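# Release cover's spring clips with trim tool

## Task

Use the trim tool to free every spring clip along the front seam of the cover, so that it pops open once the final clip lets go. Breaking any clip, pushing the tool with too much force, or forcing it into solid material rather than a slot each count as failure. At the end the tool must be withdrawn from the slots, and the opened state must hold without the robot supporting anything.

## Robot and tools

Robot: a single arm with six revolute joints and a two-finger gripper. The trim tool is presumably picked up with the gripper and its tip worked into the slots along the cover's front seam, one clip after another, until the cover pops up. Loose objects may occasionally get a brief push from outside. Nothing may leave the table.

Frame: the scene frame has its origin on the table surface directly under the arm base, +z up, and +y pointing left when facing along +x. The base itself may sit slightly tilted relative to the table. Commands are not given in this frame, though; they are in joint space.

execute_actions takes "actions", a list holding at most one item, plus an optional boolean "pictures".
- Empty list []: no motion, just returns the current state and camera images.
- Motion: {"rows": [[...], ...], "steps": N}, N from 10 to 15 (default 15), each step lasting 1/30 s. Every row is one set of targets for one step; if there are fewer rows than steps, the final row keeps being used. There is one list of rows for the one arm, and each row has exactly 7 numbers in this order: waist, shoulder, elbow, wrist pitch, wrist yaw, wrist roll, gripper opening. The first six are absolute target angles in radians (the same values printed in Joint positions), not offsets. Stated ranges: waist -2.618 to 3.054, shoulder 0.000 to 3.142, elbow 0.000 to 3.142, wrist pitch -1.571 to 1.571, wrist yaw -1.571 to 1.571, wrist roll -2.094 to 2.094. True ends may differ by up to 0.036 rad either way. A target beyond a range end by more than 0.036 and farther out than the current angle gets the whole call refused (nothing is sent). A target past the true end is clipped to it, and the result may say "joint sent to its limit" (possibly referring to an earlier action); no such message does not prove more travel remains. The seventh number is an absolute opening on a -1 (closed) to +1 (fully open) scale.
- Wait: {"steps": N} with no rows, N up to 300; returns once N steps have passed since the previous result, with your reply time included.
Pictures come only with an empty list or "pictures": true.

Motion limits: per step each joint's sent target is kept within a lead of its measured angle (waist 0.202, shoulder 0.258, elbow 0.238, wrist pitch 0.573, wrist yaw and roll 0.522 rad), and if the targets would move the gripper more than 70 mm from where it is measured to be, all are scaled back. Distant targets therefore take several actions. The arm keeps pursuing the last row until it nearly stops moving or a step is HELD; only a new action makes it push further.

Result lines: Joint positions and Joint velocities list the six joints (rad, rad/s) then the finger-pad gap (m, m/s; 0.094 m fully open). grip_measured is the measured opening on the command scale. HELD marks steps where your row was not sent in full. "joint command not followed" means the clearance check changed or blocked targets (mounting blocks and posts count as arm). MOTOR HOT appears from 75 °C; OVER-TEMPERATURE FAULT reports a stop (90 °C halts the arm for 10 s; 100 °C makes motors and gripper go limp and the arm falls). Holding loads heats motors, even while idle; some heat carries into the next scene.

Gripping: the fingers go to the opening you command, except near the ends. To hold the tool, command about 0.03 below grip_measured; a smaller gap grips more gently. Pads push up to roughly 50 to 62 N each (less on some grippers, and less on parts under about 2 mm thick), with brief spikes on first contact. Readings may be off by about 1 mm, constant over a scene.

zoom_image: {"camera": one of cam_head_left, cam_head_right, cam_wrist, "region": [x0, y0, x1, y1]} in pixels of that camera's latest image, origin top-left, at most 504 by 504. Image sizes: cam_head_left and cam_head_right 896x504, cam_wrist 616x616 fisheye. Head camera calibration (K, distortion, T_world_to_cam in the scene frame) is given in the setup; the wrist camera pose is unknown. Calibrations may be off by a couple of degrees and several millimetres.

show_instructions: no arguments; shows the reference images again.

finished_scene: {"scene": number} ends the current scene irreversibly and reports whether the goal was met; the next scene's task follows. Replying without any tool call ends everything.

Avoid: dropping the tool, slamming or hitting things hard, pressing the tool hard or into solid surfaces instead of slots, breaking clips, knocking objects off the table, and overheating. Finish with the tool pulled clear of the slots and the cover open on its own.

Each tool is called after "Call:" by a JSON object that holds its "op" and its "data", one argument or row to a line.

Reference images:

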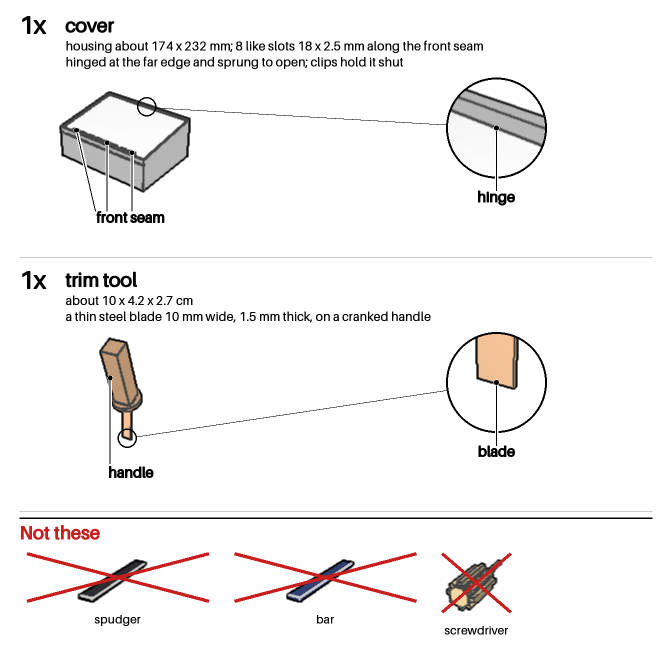

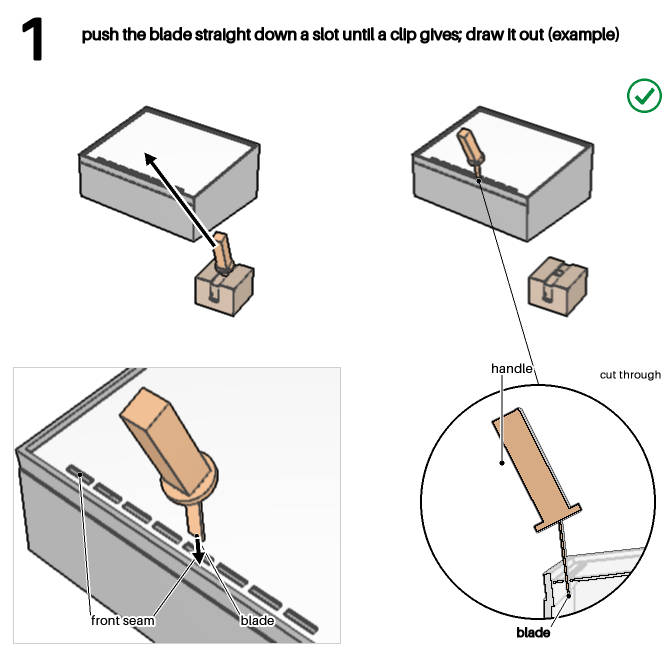

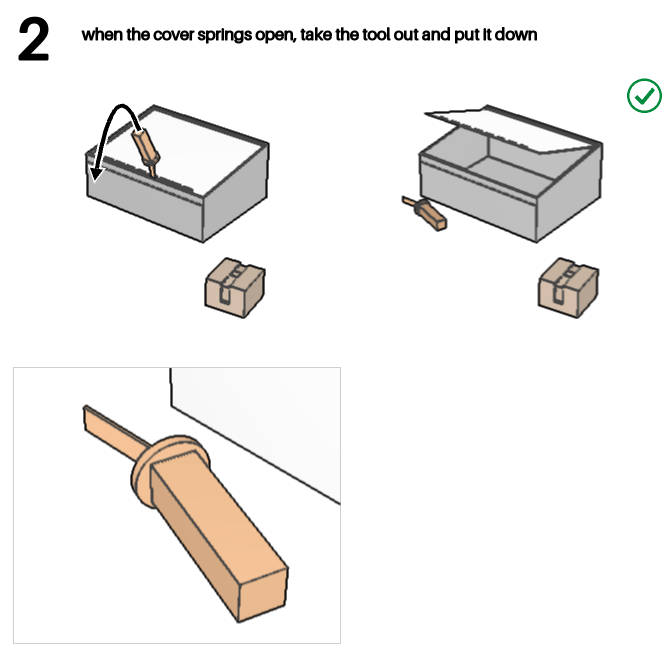

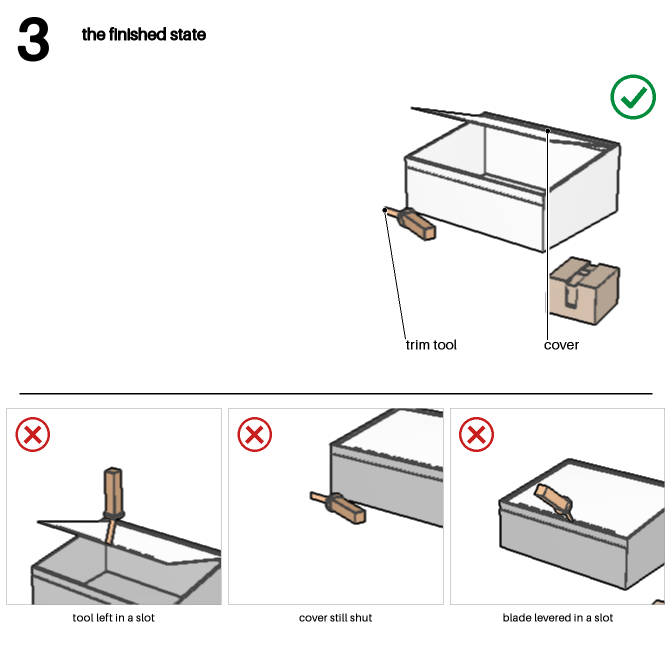

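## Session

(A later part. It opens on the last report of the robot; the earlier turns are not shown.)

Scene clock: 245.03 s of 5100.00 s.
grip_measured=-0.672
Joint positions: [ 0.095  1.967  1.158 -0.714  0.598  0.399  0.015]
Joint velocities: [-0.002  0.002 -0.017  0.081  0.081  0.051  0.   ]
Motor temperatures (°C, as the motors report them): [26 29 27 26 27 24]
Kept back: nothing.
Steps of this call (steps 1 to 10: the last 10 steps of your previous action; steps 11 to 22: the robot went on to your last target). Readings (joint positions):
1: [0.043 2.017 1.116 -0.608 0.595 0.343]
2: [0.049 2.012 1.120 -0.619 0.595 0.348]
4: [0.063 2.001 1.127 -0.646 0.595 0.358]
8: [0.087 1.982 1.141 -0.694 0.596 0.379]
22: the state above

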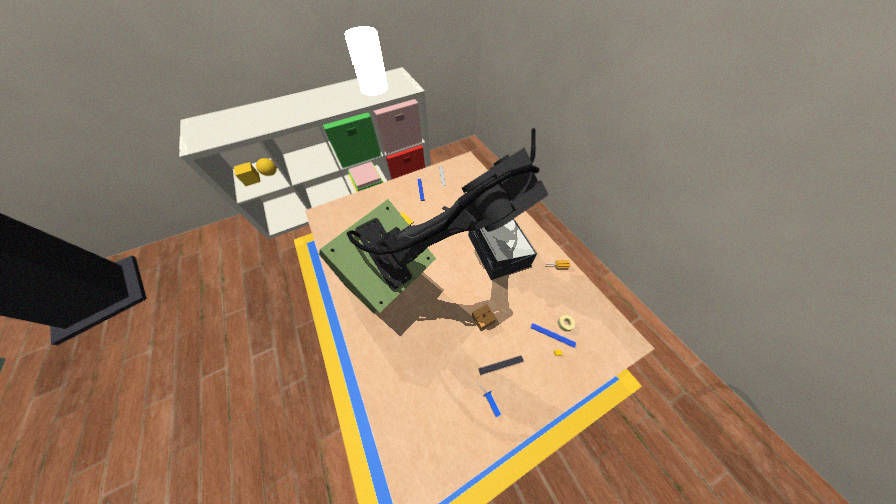

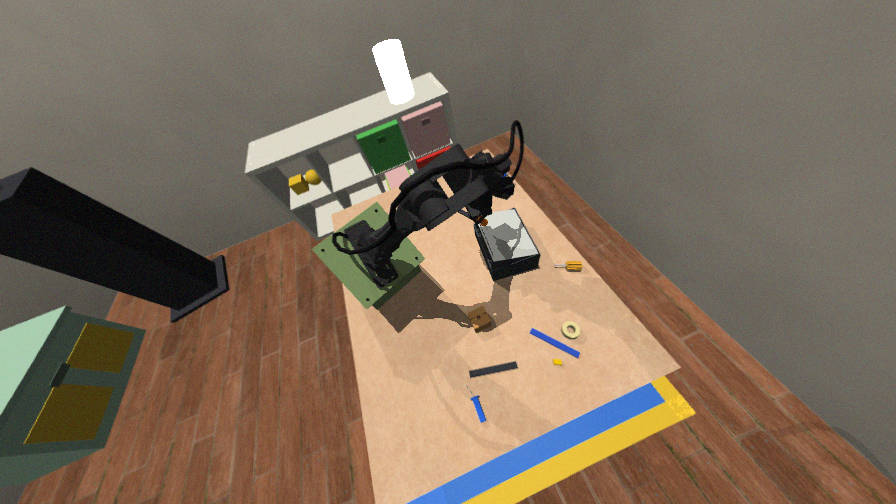

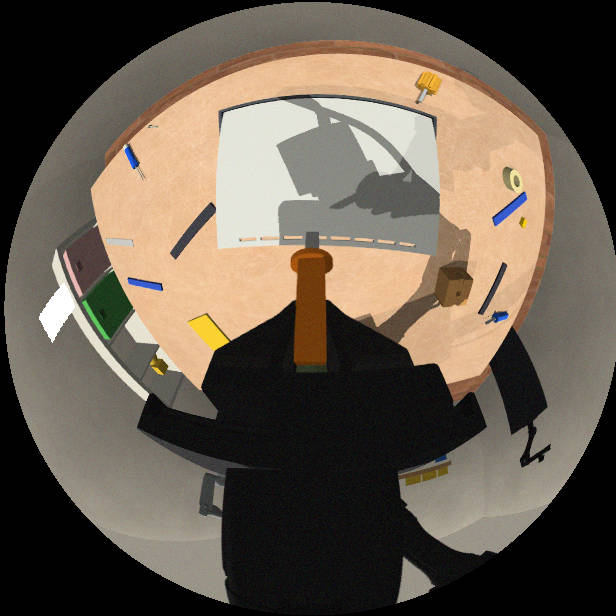

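Call:
{"op": "execute_actions", "data": {
  "actions": [
    {"rows":[[0.120,1.950,1.170,-0.730,0.610,0.410,-0.71],[0.135,1.935,1.150,-0.735,0.610,0.420,-0.71],[0.150,1.918,1.128,-0.741,0.610,0.432,-0.71],[0.165,1.900,1.105,-0.747,0.610,0.445,-0.71],[0.180,1.882,1.082,-0.753,0.610,0.458,-0.71],[0.195,1.864,1.059,-0.759,0.610,0.471,-0.71],[0.210,1.846,1.036,-0.765,0.610,0.484,-0.71],[0.222,1.830,1.013,-0.771,0.610,0.497,-0.71],[0.233,1.815,0.990,-0.777,0.610,0.510,-0.71],[0.242,1.802,0.972,-0.782,0.610,0.520,-0.71],[0.248,1.792,0.960,-0.786,0.610,0.530,-0.71]],"steps":15}
  ]
}}

Call:
{"op": "execute_actions", "data": {
  "actions": [
    {"steps":20}
  ],
  "pictures": true
}}

Scene clock: 249.27 s of 5100.00 s.
grip_measured=-0.672
Joint positions: [ 0.123  1.935  1.138 -0.718  0.601  0.419  0.015]
Joint velocities: [ 0.413 -0.515 -0.427 -0.022 -0.11   0.227 -0.001]
Motor temperatures (°C, as the motors report them): [26 29 27 26 27 24]
Steps of this call (steps 1 to 15: the robot went on to your last target; steps 16 to 90: nothing new was sent; then 1.07 s passed at rest; steps 91 to 95: the first 5 steps of this action). Readings (joint positions):
91: [0.095 1.967 1.158 -0.715 0.598 0.400]
92: [0.097 1.965 1.158 -0.715 0.599 0.402]
94: [0.110 1.951 1.151 -0.717 0.600 0.412]
95: the state above

Scene clock: 249.93 s of 5100.00 s.
grip_measured=-0.672
Joint positions: [ 0.236  1.808  0.979 -0.772  0.602  0.519  0.015]
Joint velocities: [-0.002  0.002 -0.007  0.007  0.037 -0.051 -0.   ]
Motor temperatures (°C, as the motors report them): [26 29 27 26 27 24]
Kept back: nothing.
Steps of this call (steps 1 to 10: the last 10 steps of your previous action; steps 11 to 20: the robot went on to your last target). Readings (joint positions):
1: [0.139 1.915 1.120 -0.720 0.601 0.427]
2: [0.158 1.894 1.101 -0.722 0.602 0.436]
4: [0.194 1.854 1.057 -0.731 0.602 0.457]
8: [0.236 1.809 0.989 -0.760 0.602 0.493]
20: the state above

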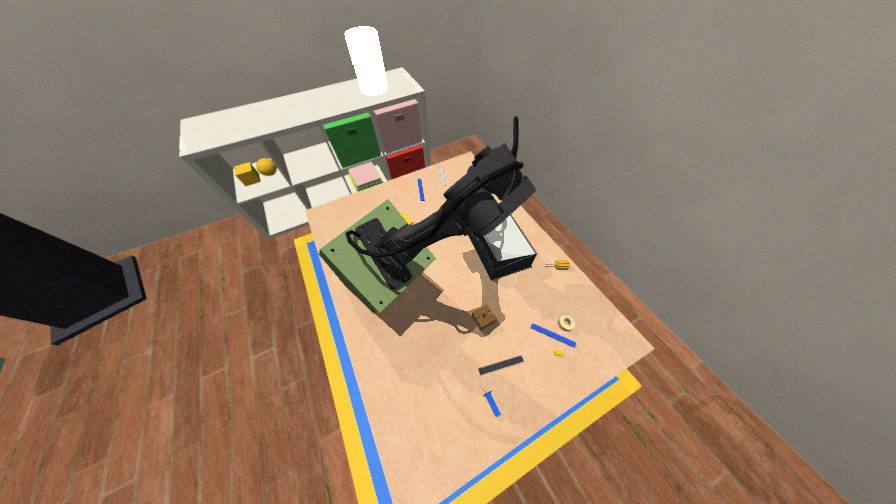

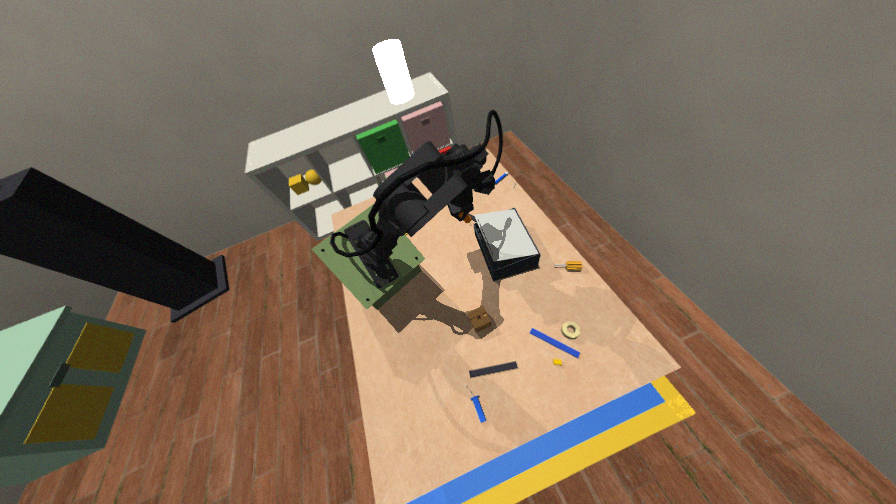

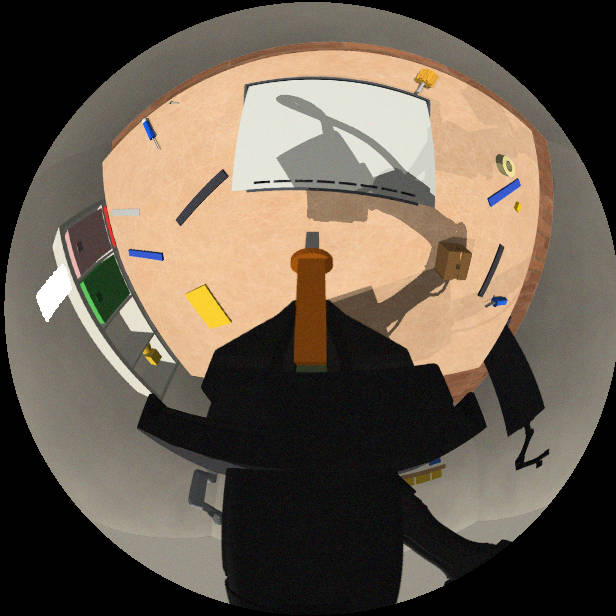

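Call:
{"op": "execute_actions", "data": {
  "actions": [
    {"rows":[[0.200,1.820,0.985,-0.765,0.570,0.40,-0.71],[0.165,1.836,0.988,-0.755,0.535,0.30,-0.71],[0.130,1.852,0.990,-0.745,0.500,0.20,-0.71],[0.095,1.868,0.993,-0.735,0.465,0.10,-0.71],[0.060,1.884,0.995,-0.725,0.430,0.0,-0.71],[0.025,1.900,0.998,-0.715,0.395,-0.10,-0.71],[-0.010,1.916,1.000,-0.705,0.360,-0.20,-0.71],[-0.045,1.932,1.003,-0.695,0.325,-0.30,-0.71],[-0.080,1.948,1.005,-0.685,0.290,-0.40,-0.71],[-0.115,1.964,1.008,-0.675,0.255,-0.50,-0.71],[-0.150,1.980,1.010,-0.665,0.220,-0.60,-0.71],[-0.185,1.996,1.013,-0.655,0.185,-0.70,-0.71],[-0.220,2.012,1.015,-0.645,0.150,-0.80,-0.71],[-0.255,2.028,1.018,-0.635,0.115,-0.90,-0.71],[-0.290,2.044,1.020,-0.625,0.080,-1.00,-0.71]],"steps":15}
  ]
}}

Call:
{"op": "execute_actions", "data": {
  "actions": [
    {"rows":[[-0.325,2.060,1.035,-0.615,0.045,-1.08,-0.71],[-0.360,2.075,1.038,-0.605,0.010,-1.16,-0.71],[-0.395,2.090,1.041,-0.595,-0.025,-1.24,-0.71],[-0.430,2.105,1.044,-0.585,-0.060,-1.32,-0.71],[-0.465,2.120,1.047,-0.575,-0.095,-1.40,-0.71],[-0.500,2.135,1.050,-0.565,-0.130,-1.48,-0.71],[-0.535,2.150,1.053,-0.555,-0.165,-1.56,-0.71],[-0.570,2.165,1.056,-0.545,-0.200,-1.64,-0.71],[-0.605,2.180,1.059,-0.535,-0.235,-1.72,-0.71],[-0.640,2.195,1.062,-0.525,-0.270,-1.80,-0.71],[-0.675,2.210,1.065,-0.515,-0.305,-1.87,-0.71],[-0.710,2.222,1.068,-0.505,-0.340,-1.93,-0.71],[-0.745,2.234,1.071,-0.497,-0.375,-1.98,-0.71],[-0.780,2.244,1.074,-0.490,-0.410,-2.02,-0.71],[-0.810,2.250,1.077,-0.485,-0.445,-2.05,-0.71]],"steps":15}
  ]
}}

Call:
{"op": "execute_actions", "data": {
  "actions": [
    {"steps":25}
  ],
  "pictures": true
}}

Scene clock: 255.63 s of 5100.00 s.
grip_measured=-0.672
Joint positions: [ 0.136  1.835  0.979 -0.757  0.529  0.294  0.015]
Joint velocities: [-1.077  0.427  0.007  0.198 -0.593 -1.956  0.   ]
Motor temperatures (°C, as the motors report them): [26 29 27 26 27 24]
Steps of this call (steps 1 to 15: the robot went on to your last target; steps 16 to 90: nothing new was sent; then 2.53 s passed at rest; steps 91 to 95: the first 5 steps of this action). Readings (joint positions):
91: [0.233 1.808 0.979 -0.772 0.597 0.503]
92: [0.221 1.809 0.979 -0.771 0.586 0.468]
94: [0.171 1.822 0.979 -0.763 0.551 0.360]
95: the state above

Scene clock: 256.13 s of 5100.00 s.
grip_measured=-0.671
Joint positions: [-0.403  2.082  1.015 -0.631  0.066 -1.033  0.015]
Joint velocities: [-0.999  0.379  0.168  0.286 -0.974 -2.381 -0.   ]
Motor temperatures (°C, as the motors report them): [26 29 27 26 27 24]
Steps of this call (steps 1 to 10: the last 10 steps of your previous action; steps 11 to 15: the first 5 steps of this action). Readings (joint positions):
11: [-0.265 2.021 0.986 -0.672 0.202 -0.681]
12: [-0.299 2.038 0.993 -0.664 0.168 -0.772]
14: [-0.368 2.068 1.008 -0.642 0.100 -0.947]
15: the state above

Scene clock: 256.97 s of 5100.00 s.
grip_measured=-0.672
Joint positions: [-0.825  2.237  1.049 -0.501 -0.419 -2.03   0.015]
Joint velocities: [-0.022  0.002 -0.007 -0.007  0.037 -0.095 -0.001]
Motor temperatures (°C, as the motors report them): [26 29 27 26 27 24]
Kept back: nothing.
Steps of this call (steps 1 to 10: the last 10 steps of your previous action; steps 11 to 25: the robot went on to your last target). Readings (joint positions):
1: [-0.438 2.095 1.020 -0.619 0.031 -1.117]
2: [-0.473 2.108 1.025 -0.608 -0.003 -1.201]
4: [-0.543 2.137 1.032 -0.586 -0.072 -1.366]
8: [-0.683 2.196 1.043 -0.546 -0.210 -1.675]
25: the state above

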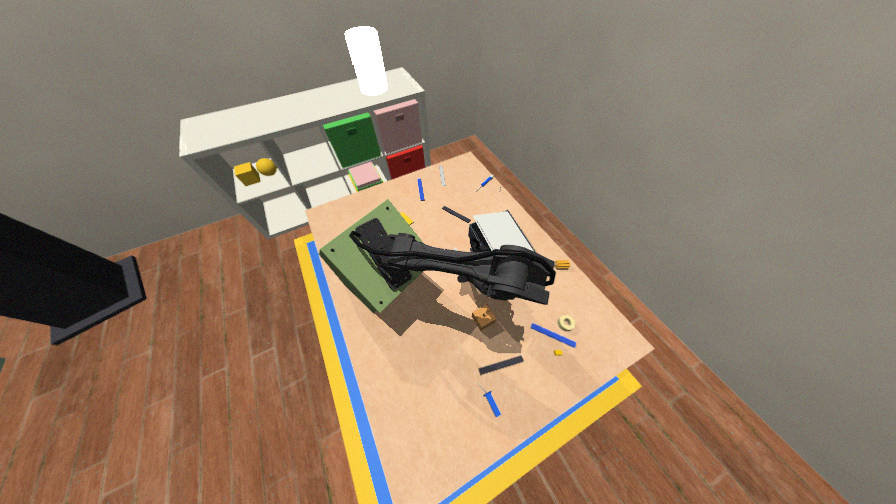

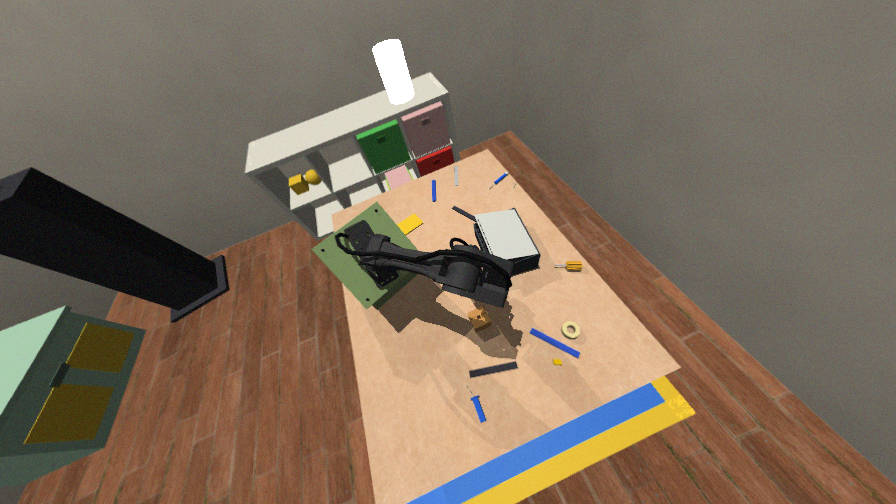

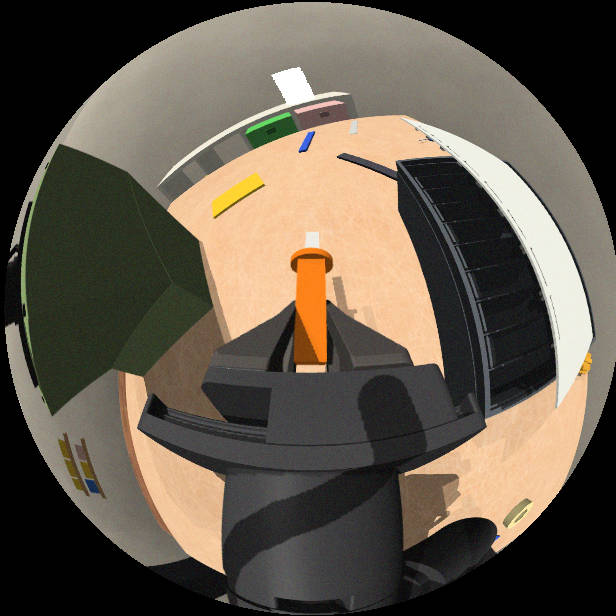

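Call:
{"op": "execute_actions", "data": {
  "actions": [
    {"rows":[[-0.840,2.265,1.087,-0.485,-0.425,-2.05,-0.71],[-0.846,2.275,1.090,-0.480,-0.420,-2.05,-0.71],[-0.852,2.285,1.093,-0.475,-0.416,-2.05,-0.71],[-0.858,2.295,1.096,-0.470,-0.412,-2.05,-0.71],[-0.864,2.305,1.099,-0.465,-0.408,-2.05,-0.71],[-0.870,2.315,1.102,-0.460,-0.405,-2.05,-0.71],[-0.876,2.325,1.105,-0.455,-0.402,-2.05,-0.71],[-0.881,2.335,1.107,-0.450,-0.400,-2.05,-0.71],[-0.885,2.345,1.109,-0.445,-0.400,-2.05,-0.71],[-0.889,2.354,1.111,-0.441,-0.400,-2.05,-0.71]],"steps":12}
  ]
}}

Call:
{"op": "execute_actions", "data": {
  "actions": [
    {"steps":20}
  ],
  "pictures": true
}}

Call:
{"op": "zoom_image", "data": {
  "camera": "cam_head_left",
  "region": [400,180,600,340]
}}

Scene clock: 258.63 s of 5100.00 s.
grip_measured=-0.672
Joint positions: [-0.827  2.239  1.051 -0.5   -0.424 -2.039  0.015]
Joint velocities: [-0.061  0.1    0.081 -0.037 -0.037 -0.007 -0.001]
Motor temperatures (°C, as the motors report them): [26 29 27 26 27 24]
Steps of this call (steps 1 to 30: the robot went on to your last target; steps 31 to 48: nothing new was sent; steps 49 to 50: the first 2 steps of this action). Readings (joint positions):
49: [-0.825 2.237 1.049 -0.500 -0.424 -2.039]
50: the state above

Scene clock: 259.30 s of 5100.00 s.
grip_measured=-0.672
Joint positions: [-0.886  2.341  1.085 -0.458 -0.4   -2.039  0.015]
Joint velocities: [-0.002 -0.027 -0.007 -0.007  0.037 -0.037  0.001]
Motor temperatures (°C, as the motors report them): [26 29 27 26 27 24]
Kept back: nothing.
Steps of this call (steps 1 to 10: the last 10 steps of your previous action; steps 11 to 20: the robot went on to your last target). Readings (joint positions):
1: [-0.830 2.246 1.057 -0.500 -0.424 -2.039]
2: [-0.835 2.254 1.063 -0.497 -0.422 -2.039]
4: [-0.848 2.274 1.074 -0.488 -0.418 -2.039]
8: [-0.876 2.317 1.084 -0.470 -0.407 -2.039]
20: the state above

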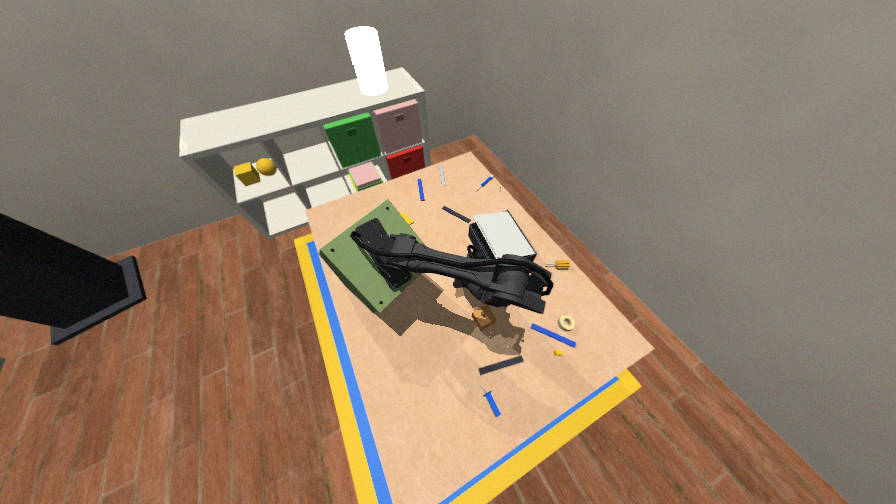

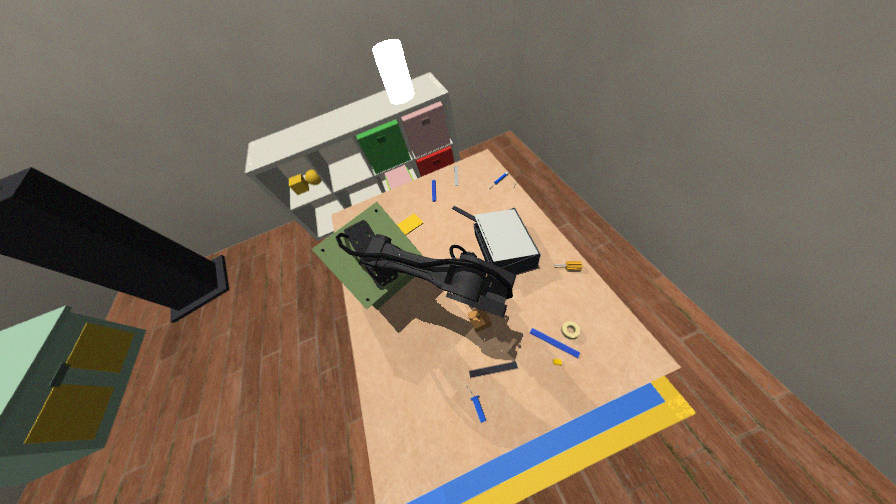

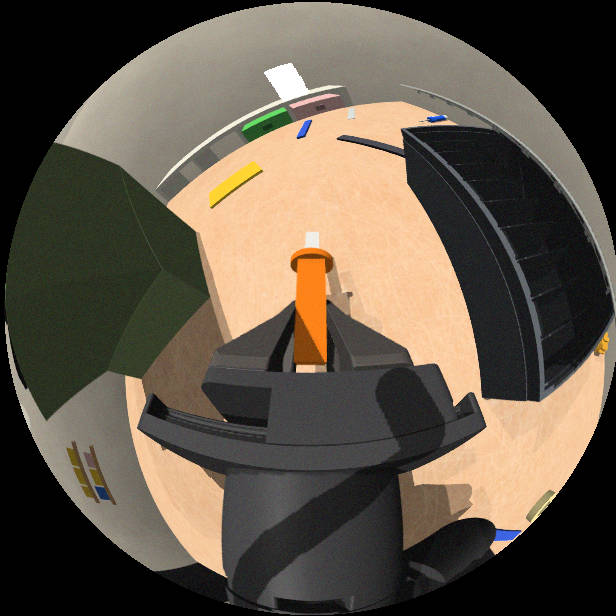

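Region (400, 180, 600, 340) of cam_head_left's 896x504 image, scaled by 2.520, with more detail than that image has; it fills the top 403 rows of this view, and the rest is white.

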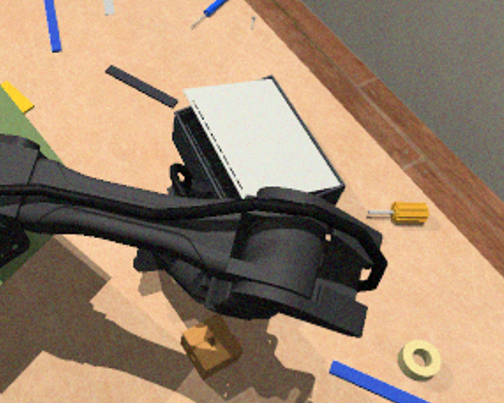

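Call:
{"op": "execute_actions", "data": {
  "actions": [
    {"rows":[[-0.897,2.365,1.123,-0.445,-0.400,-2.05,-0.71],[-0.899,2.374,1.130,-0.445,-0.400,-2.05,-0.71],[-0.901,2.383,1.137,-0.445,-0.400,-2.05,-0.71],[-0.903,2.392,1.144,-0.445,-0.400,-2.05,-0.71],[-0.905,2.401,1.151,-0.445,-0.400,-2.05,-0.71],[-0.907,2.410,1.158,-0.445,-0.400,-2.05,-0.71],[-0.909,2.419,1.165,-0.445,-0.400,-2.05,-0.71],[-0.911,2.428,1.173,-0.445,-0.400,-2.05,-0.71],[-0.913,2.438,1.182,-0.445,-0.400,-2.05,-0.71],[-0.914,2.447,1.191,-0.445,-0.400,-2.05,-0.71]],"steps":12}
  ]
}}

Call:
{"op": "execute_actions", "data": {
  "actions": [
    {"steps":20}
  ],
  "pictures": true
}}

Call:
{"op": "zoom_image", "data": {
  "camera": "cam_wrist",
  "region": [230,190,430,370]
}}

Scene clock: 260.37 s of 5100.00 s.
grip_measured=-0.672
Joint positions: [-0.886  2.343  1.087 -0.457 -0.4   -2.039  0.015]
Joint velocities: [-0.012  0.076  0.139  0.037 -0.037  0.051 -0.001]
Motor temperatures (°C, as the motors report them): [26 29 27 26 27 24]
Steps of this call (steps 1 to 15: the robot went on to your last target; steps 16 to 30: nothing new was sent; steps 31 to 32: the first 2 steps of this action). Readings (joint positions):
31: [-0.886 2.341 1.085 -0.457 -0.400 -2.039]
32: the state above

Scene clock: 261.03 s of 5100.00 s.
grip_measured=-0.672
Joint positions: [-0.908  2.43   1.164 -0.454 -0.398 -2.039  0.015]
Joint velocities: [ 0.007 -0.007 -0.002 -0.051 -0.051  0.022  0.001]
Motor temperatures (°C, as the motors report them): [26 29 26 26 27 24]
Kept back: nothing.
Steps of this call (steps 1 to 10: the last 10 steps of your previous action; steps 11 to 20: the robot went on to your last target). Readings (joint positions):
1: [-0.886 2.348 1.094 -0.457 -0.400 -2.039]
2: [-0.887 2.355 1.103 -0.457 -0.400 -2.039]
4: [-0.892 2.373 1.122 -0.456 -0.400 -2.039]
8: [-0.904 2.410 1.153 -0.456 -0.400 -2.039]
20: the state above

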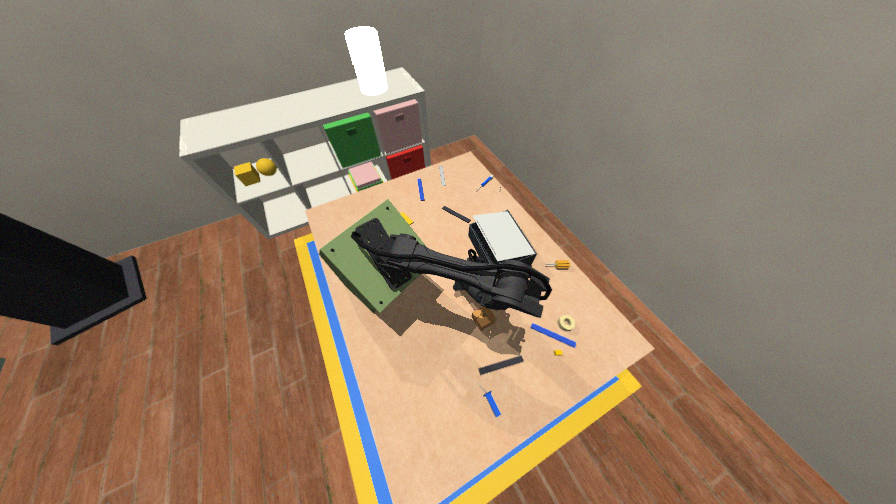

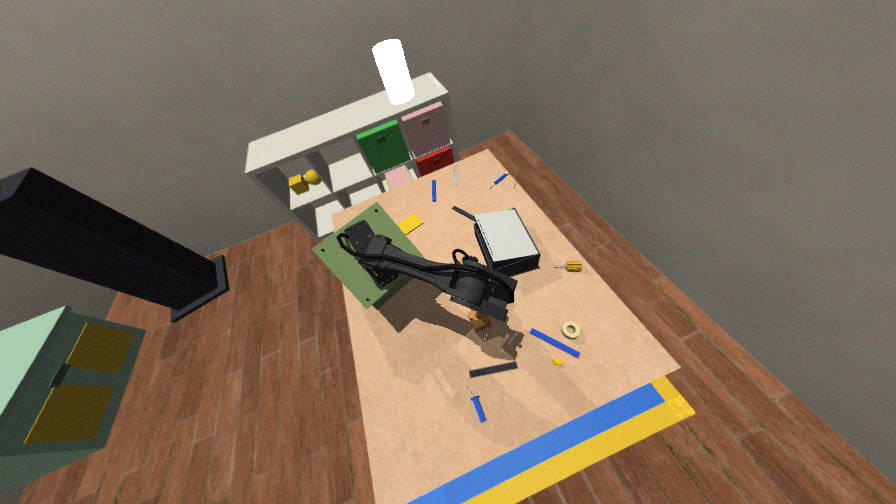

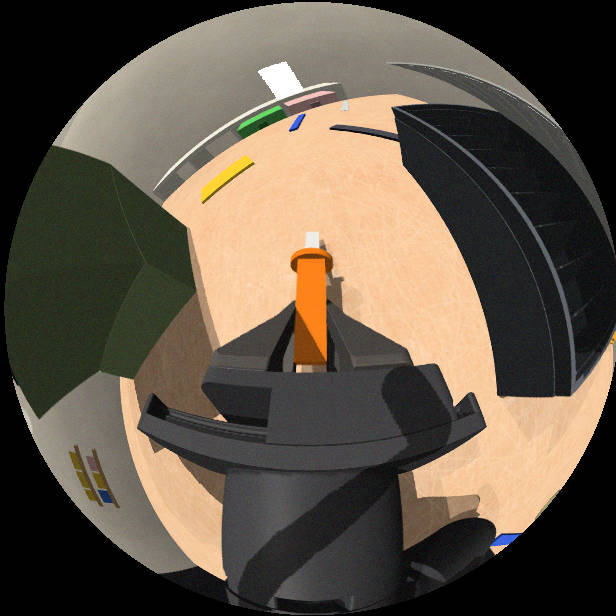

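Region (230, 190, 430, 370) of cam_wrist's 616x616 image, scaled by 2.520, with more detail than that image has; it fills the top 454 rows of this view, and the rest is white.

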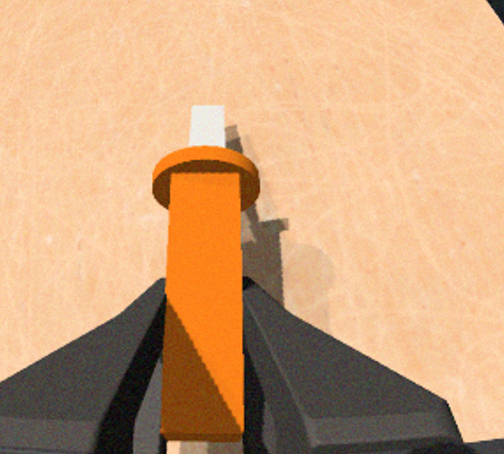

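Call:
{"op": "execute_actions", "data": {
  "actions": [
    {"rows":[[-0.918,2.454,1.200,-0.445,-0.400,-2.05,-0.71],[-0.919,2.458,1.204,-0.445,-0.400,-2.05,-0.71],[-0.920,2.462,1.207,-0.445,-0.400,-2.05,-0.71],[-0.920,2.465,1.210,-0.445,-0.400,-2.05,-0.71],[-0.920,2.467,1.212,-0.445,-0.400,-2.05,-0.71]],"steps":10}
  ]
}}

Call:
{"op": "execute_actions", "data": {
  "actions": [
    {"steps":16}
  ],
  "pictures": true
}}

Call:
{"op": "zoom_image", "data": {
  "camera": "cam_wrist",
  "region": [230,190,430,370]
}}

Scene clock: 261.77 s of 5100.00 s.
grip_measured=-0.672
Joint positions: [-0.908  2.43   1.164 -0.454 -0.398 -2.039  0.015]
Joint velocities: [-0.022  0.002  0.007  0.051  0.037  0.051 -0.   ]
Motor temperatures (°C, as the motors report them): [26 29 26 26 27 24]
Kept back: the last 10 steps of this action.
Steps of this call (steps 1 to 15: the robot went on to your last target; steps 16 to 22: nothing new was sent). Readings (joint positions):
1: [-0.908 2.430 1.164 -0.454 -0.398 -2.039]
2: [-0.908 2.430 1.164 -0.454 -0.398 -2.039]
4: [-0.908 2.430 1.164 -0.454 -0.398 -2.039]
8: [-0.908 2.430 1.164 -0.454 -0.398 -2.039]
22: the state above

Scene clock: 262.30 s of 5100.00 s.
grip_measured=-0.672
Joint positions: [-0.908  2.445  1.187 -0.454 -0.398 -2.039  0.015]
Joint velocities: [-0.007 -0.007  0.007 -0.037 -0.007  0.066  0.   ]
Motor temperatures (°C, as the motors report them): [26 29 26 26 27 24]
Kept back: nothing.
Steps of this call (steps 1 to 10: the last 10 steps of your previous action; steps 11 to 16: the robot went on to your last target). Readings (joint positions):
1: [-0.908 2.430 1.164 -0.454 -0.398 -2.039]
2: [-0.908 2.431 1.166 -0.455 -0.398 -2.039]
4: [-0.908 2.437 1.176 -0.455 -0.398 -2.039]
8: [-0.908 2.445 1.187 -0.454 -0.398 -2.039]
16: the state above

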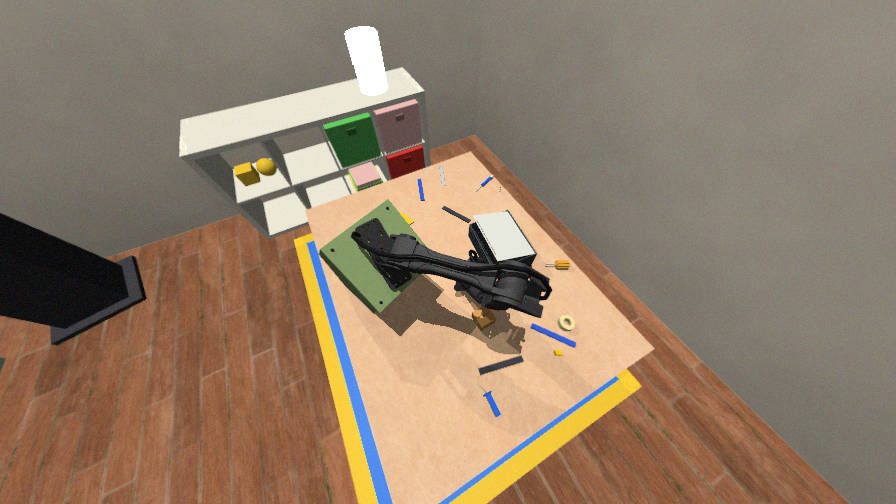

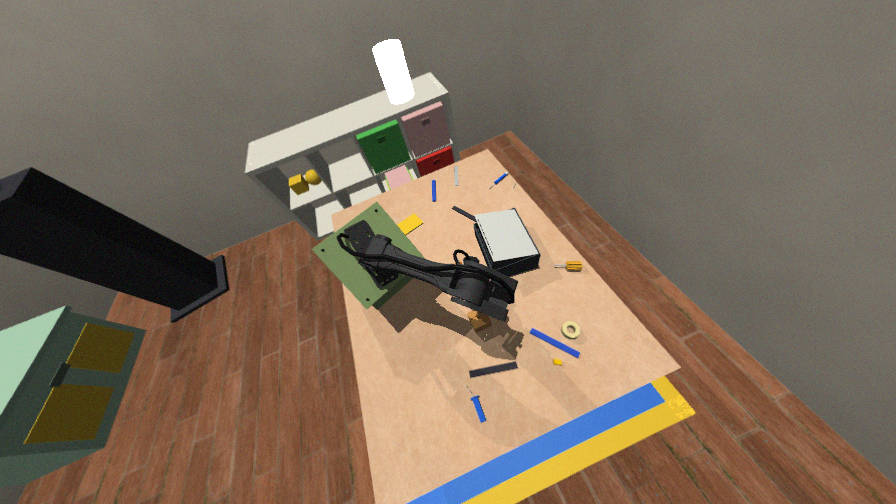

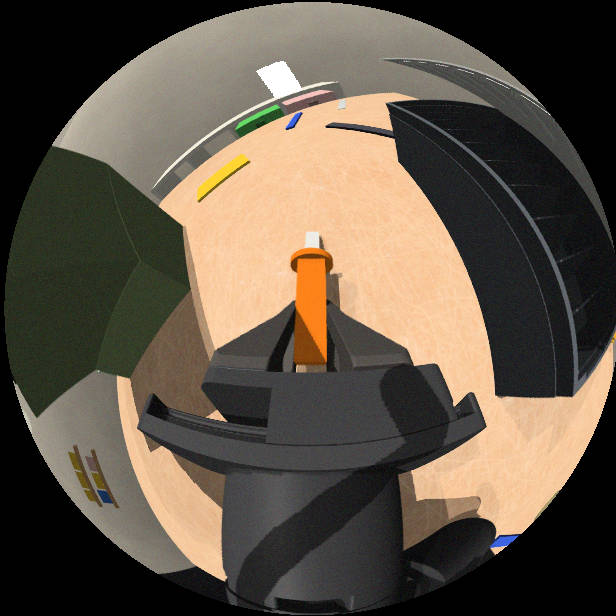

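Region (230, 190, 430, 370) of cam_wrist's 616x616 image, scaled by 2.520, with more detail than that image has; it fills the top 454 rows of this view, and the rest is white.

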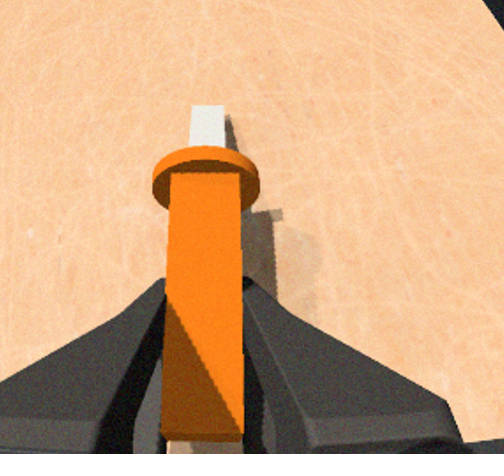

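Nearly touching. Release gently.

Call:
{"op": "execute_actions", "data": {
  "actions": [
    {"rows":[[-0.908,2.458,1.205,-0.454,-0.400,-2.05,-0.66],[-0.908,2.458,1.205,-0.454,-0.400,-2.05,-0.62],[-0.908,2.458,1.205,-0.454,-0.400,-2.05,-0.56],[-0.908,2.458,1.205,-0.454,-0.400,-2.05,-0.48],[-0.908,2.458,1.205,-0.454,-0.400,-2.05,-0.38],[-0.908,2.458,1.205,-0.454,-0.400,-2.05,-0.28],[-0.908,2.458,1.205,-0.454,-0.400,-2.05,-0.2]],"steps":12}
  ]
}}

Call:
{"op": "execute_actions", "data": {
  "actions": [
    {"steps":25}
  ],
  "pictures": true
}}

Scene clock: 262.77 s of 5100.00 s.
grip_measured=-0.633
Joint positions: [-0.908  2.445  1.187 -0.455 -0.398 -2.039  0.017]
Joint velocities: [ 0.007  0.007  0.002 -0.095  0.007  0.022  0.022]
Motor temperatures (°C, as the motors report them): [26 29 26 26 27 24]
Steps of this call (steps 1 to 12: the robot went on to your last target; steps 13 to 14: the first 2 steps of this action). Readings (joint positions):
13: [-0.908 2.445 1.187 -0.454 -0.398 -2.039]
14: the state above

Scene clock: 263.60 s of 5100.00 s.
grip_measured=-0.202
Joint positions: [-0.908  2.445  1.187 -0.477 -0.4   -2.041  0.037]
Joint velocities: [-0.017  0.017  0.002 -0.022 -0.037  0.022 -0.001]
Motor temperatures (°C, as the motors report them): [26 29 26 26 27 24]
Kept back: nothing.
Steps of this call (steps 1 to 10: the last 10 steps of your previous action; steps 11 to 25: the robot went on to your last target). Readings (joint positions):
1: [-0.908 2.445 1.187 -0.457 -0.398 -2.039]
2: [-0.908 2.445 1.187 -0.460 -0.399 -2.039]
4: [-0.908 2.445 1.187 -0.469 -0.400 -2.039]
8: [-0.908 2.445 1.187 -0.477 -0.400 -2.040]
25: the state above

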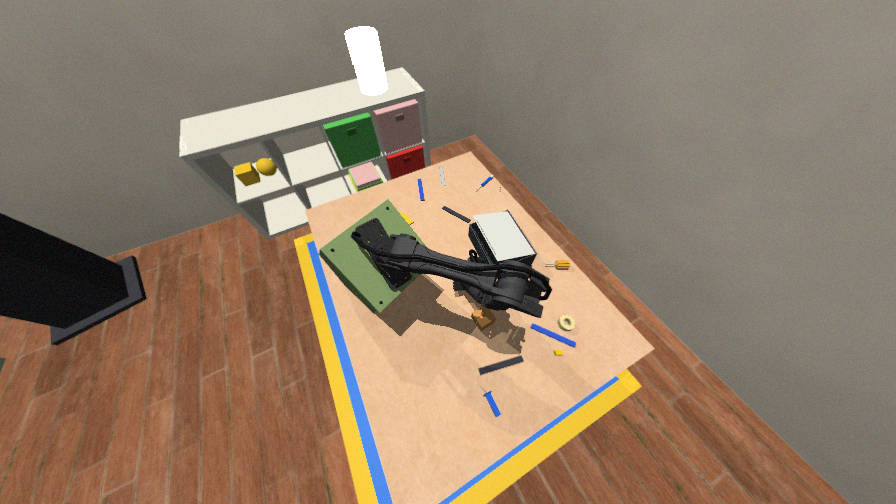

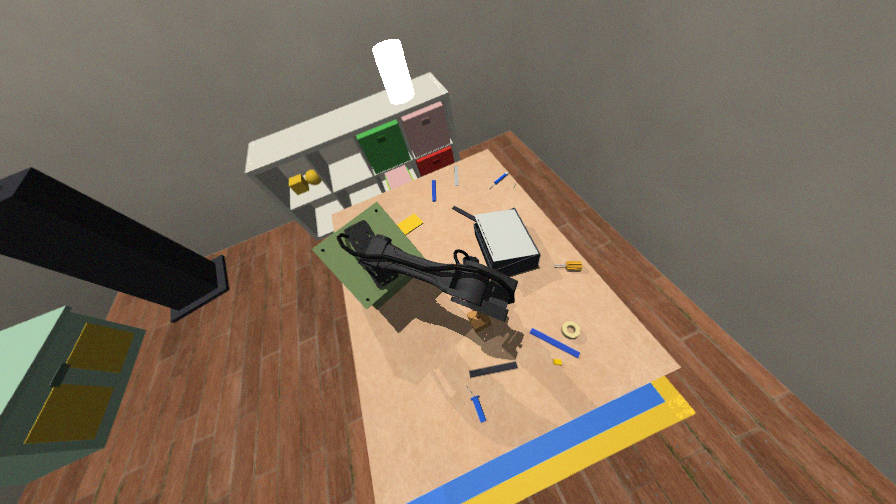

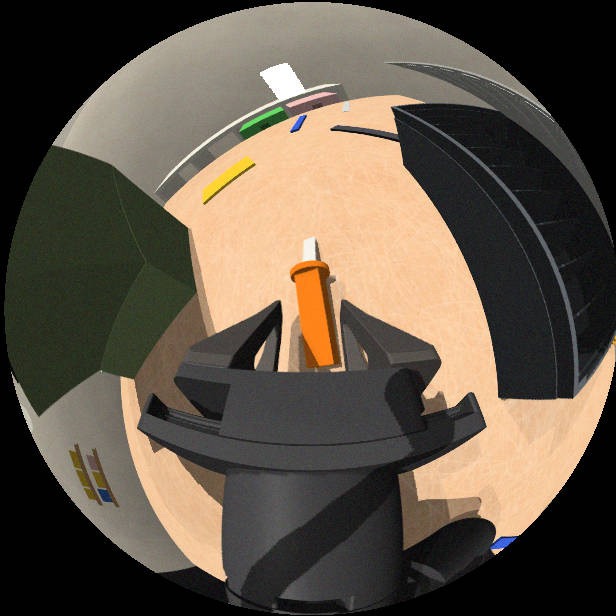

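Call:
{"op": "execute_actions", "data": {
  "actions": [
    {"rows":[[-0.905,2.425,1.175,-0.477,-0.400,-2.05,-0.2],[-0.900,2.410,1.160,-0.477,-0.400,-2.05,-0.2],[-0.895,2.395,1.145,-0.477,-0.400,-2.05,-0.2],[-0.890,2.380,1.130,-0.477,-0.400,-2.05,-0.2],[-0.885,2.365,1.115,-0.477,-0.400,-2.05,-0.2],[-0.880,2.350,1.100,-0.477,-0.400,-2.05,-0.2],[-0.875,2.335,1.090,-0.477,-0.400,-2.05,-0.2],[-0.870,2.320,1.080,-0.477,-0.400,-2.05,-0.2],[-0.865,2.305,1.075,-0.477,-0.400,-2.05,-0.2],[-0.860,2.290,1.070,-0.477,-0.400,-2.05,-0.2]],"steps":12}
  ]
}}

Call:
{"op": "execute_actions", "data": {
  "actions": [
    {"steps":18}
  ],
  "pictures": true
}}

Scene clock: 264.30 s of 5100.00 s.
grip_measured=-0.202
Joint positions: [-0.908  2.442  1.187 -0.478 -0.4   -2.041  0.037]
Joint velocities: [ 0.007 -0.071 -0.002 -0.051 -0.066 -0.022  0.001]
Motor temperatures (°C, as the motors report them): [26 29 26 26 27 24]
Steps of this call (steps 1 to 15: the robot went on to your last target; steps 16 to 19: nothing new was sent; steps 20 to 21: the first 2 steps of this action). Readings (joint positions):
20: [-0.908 2.445 1.187 -0.478 -0.400 -2.041]
21: the state above

Scene clock: 264.90 s of 5100.00 s.
grip_measured=-0.202
Joint positions: [-0.871  2.296  1.1   -0.478 -0.399 -2.041  0.037]
Joint velocities: [-0.007  0.027  0.002  0.022  0.007  0.037  0.   ]
Motor temperatures (°C, as the motors report them): [26 29 26 26 27 24]
Kept back: nothing.
Steps of this call (steps 1 to 10: the last 10 steps of your previous action; steps 11 to 18: the robot went on to your last target). Readings (joint positions):
1: [-0.908 2.436 1.184 -0.478 -0.400 -2.041]
2: [-0.908 2.425 1.176 -0.477 -0.400 -2.041]
4: [-0.905 2.392 1.152 -0.477 -0.400 -2.041]
8: [-0.887 2.326 1.108 -0.477 -0.399 -2.041]
18: the state above

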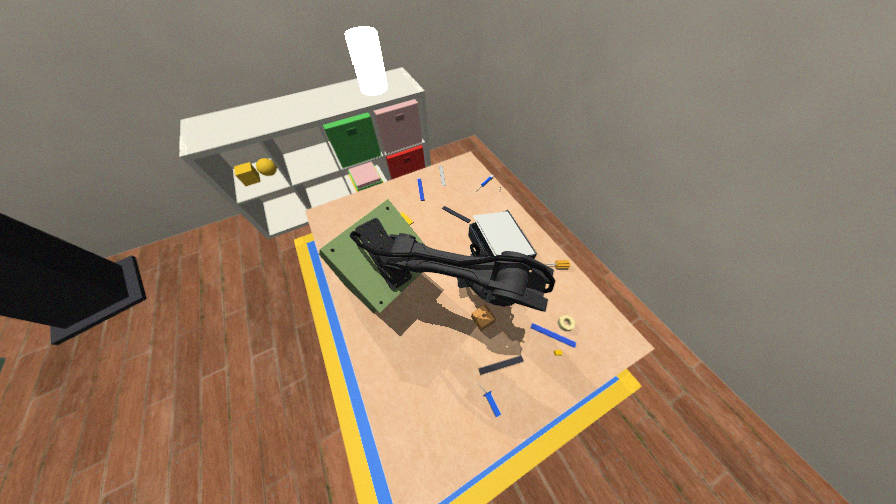

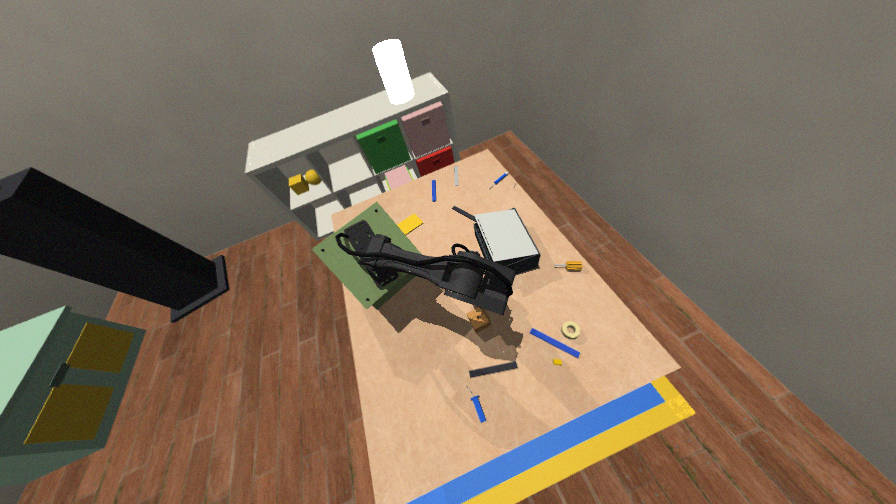

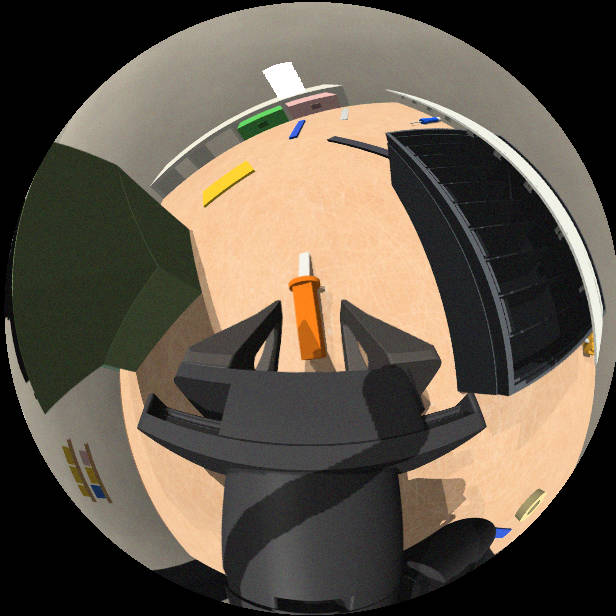

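Call:
{"op": "finished_scene", "data": {
  "scene": 1
}}

The scene is finished: the task was done.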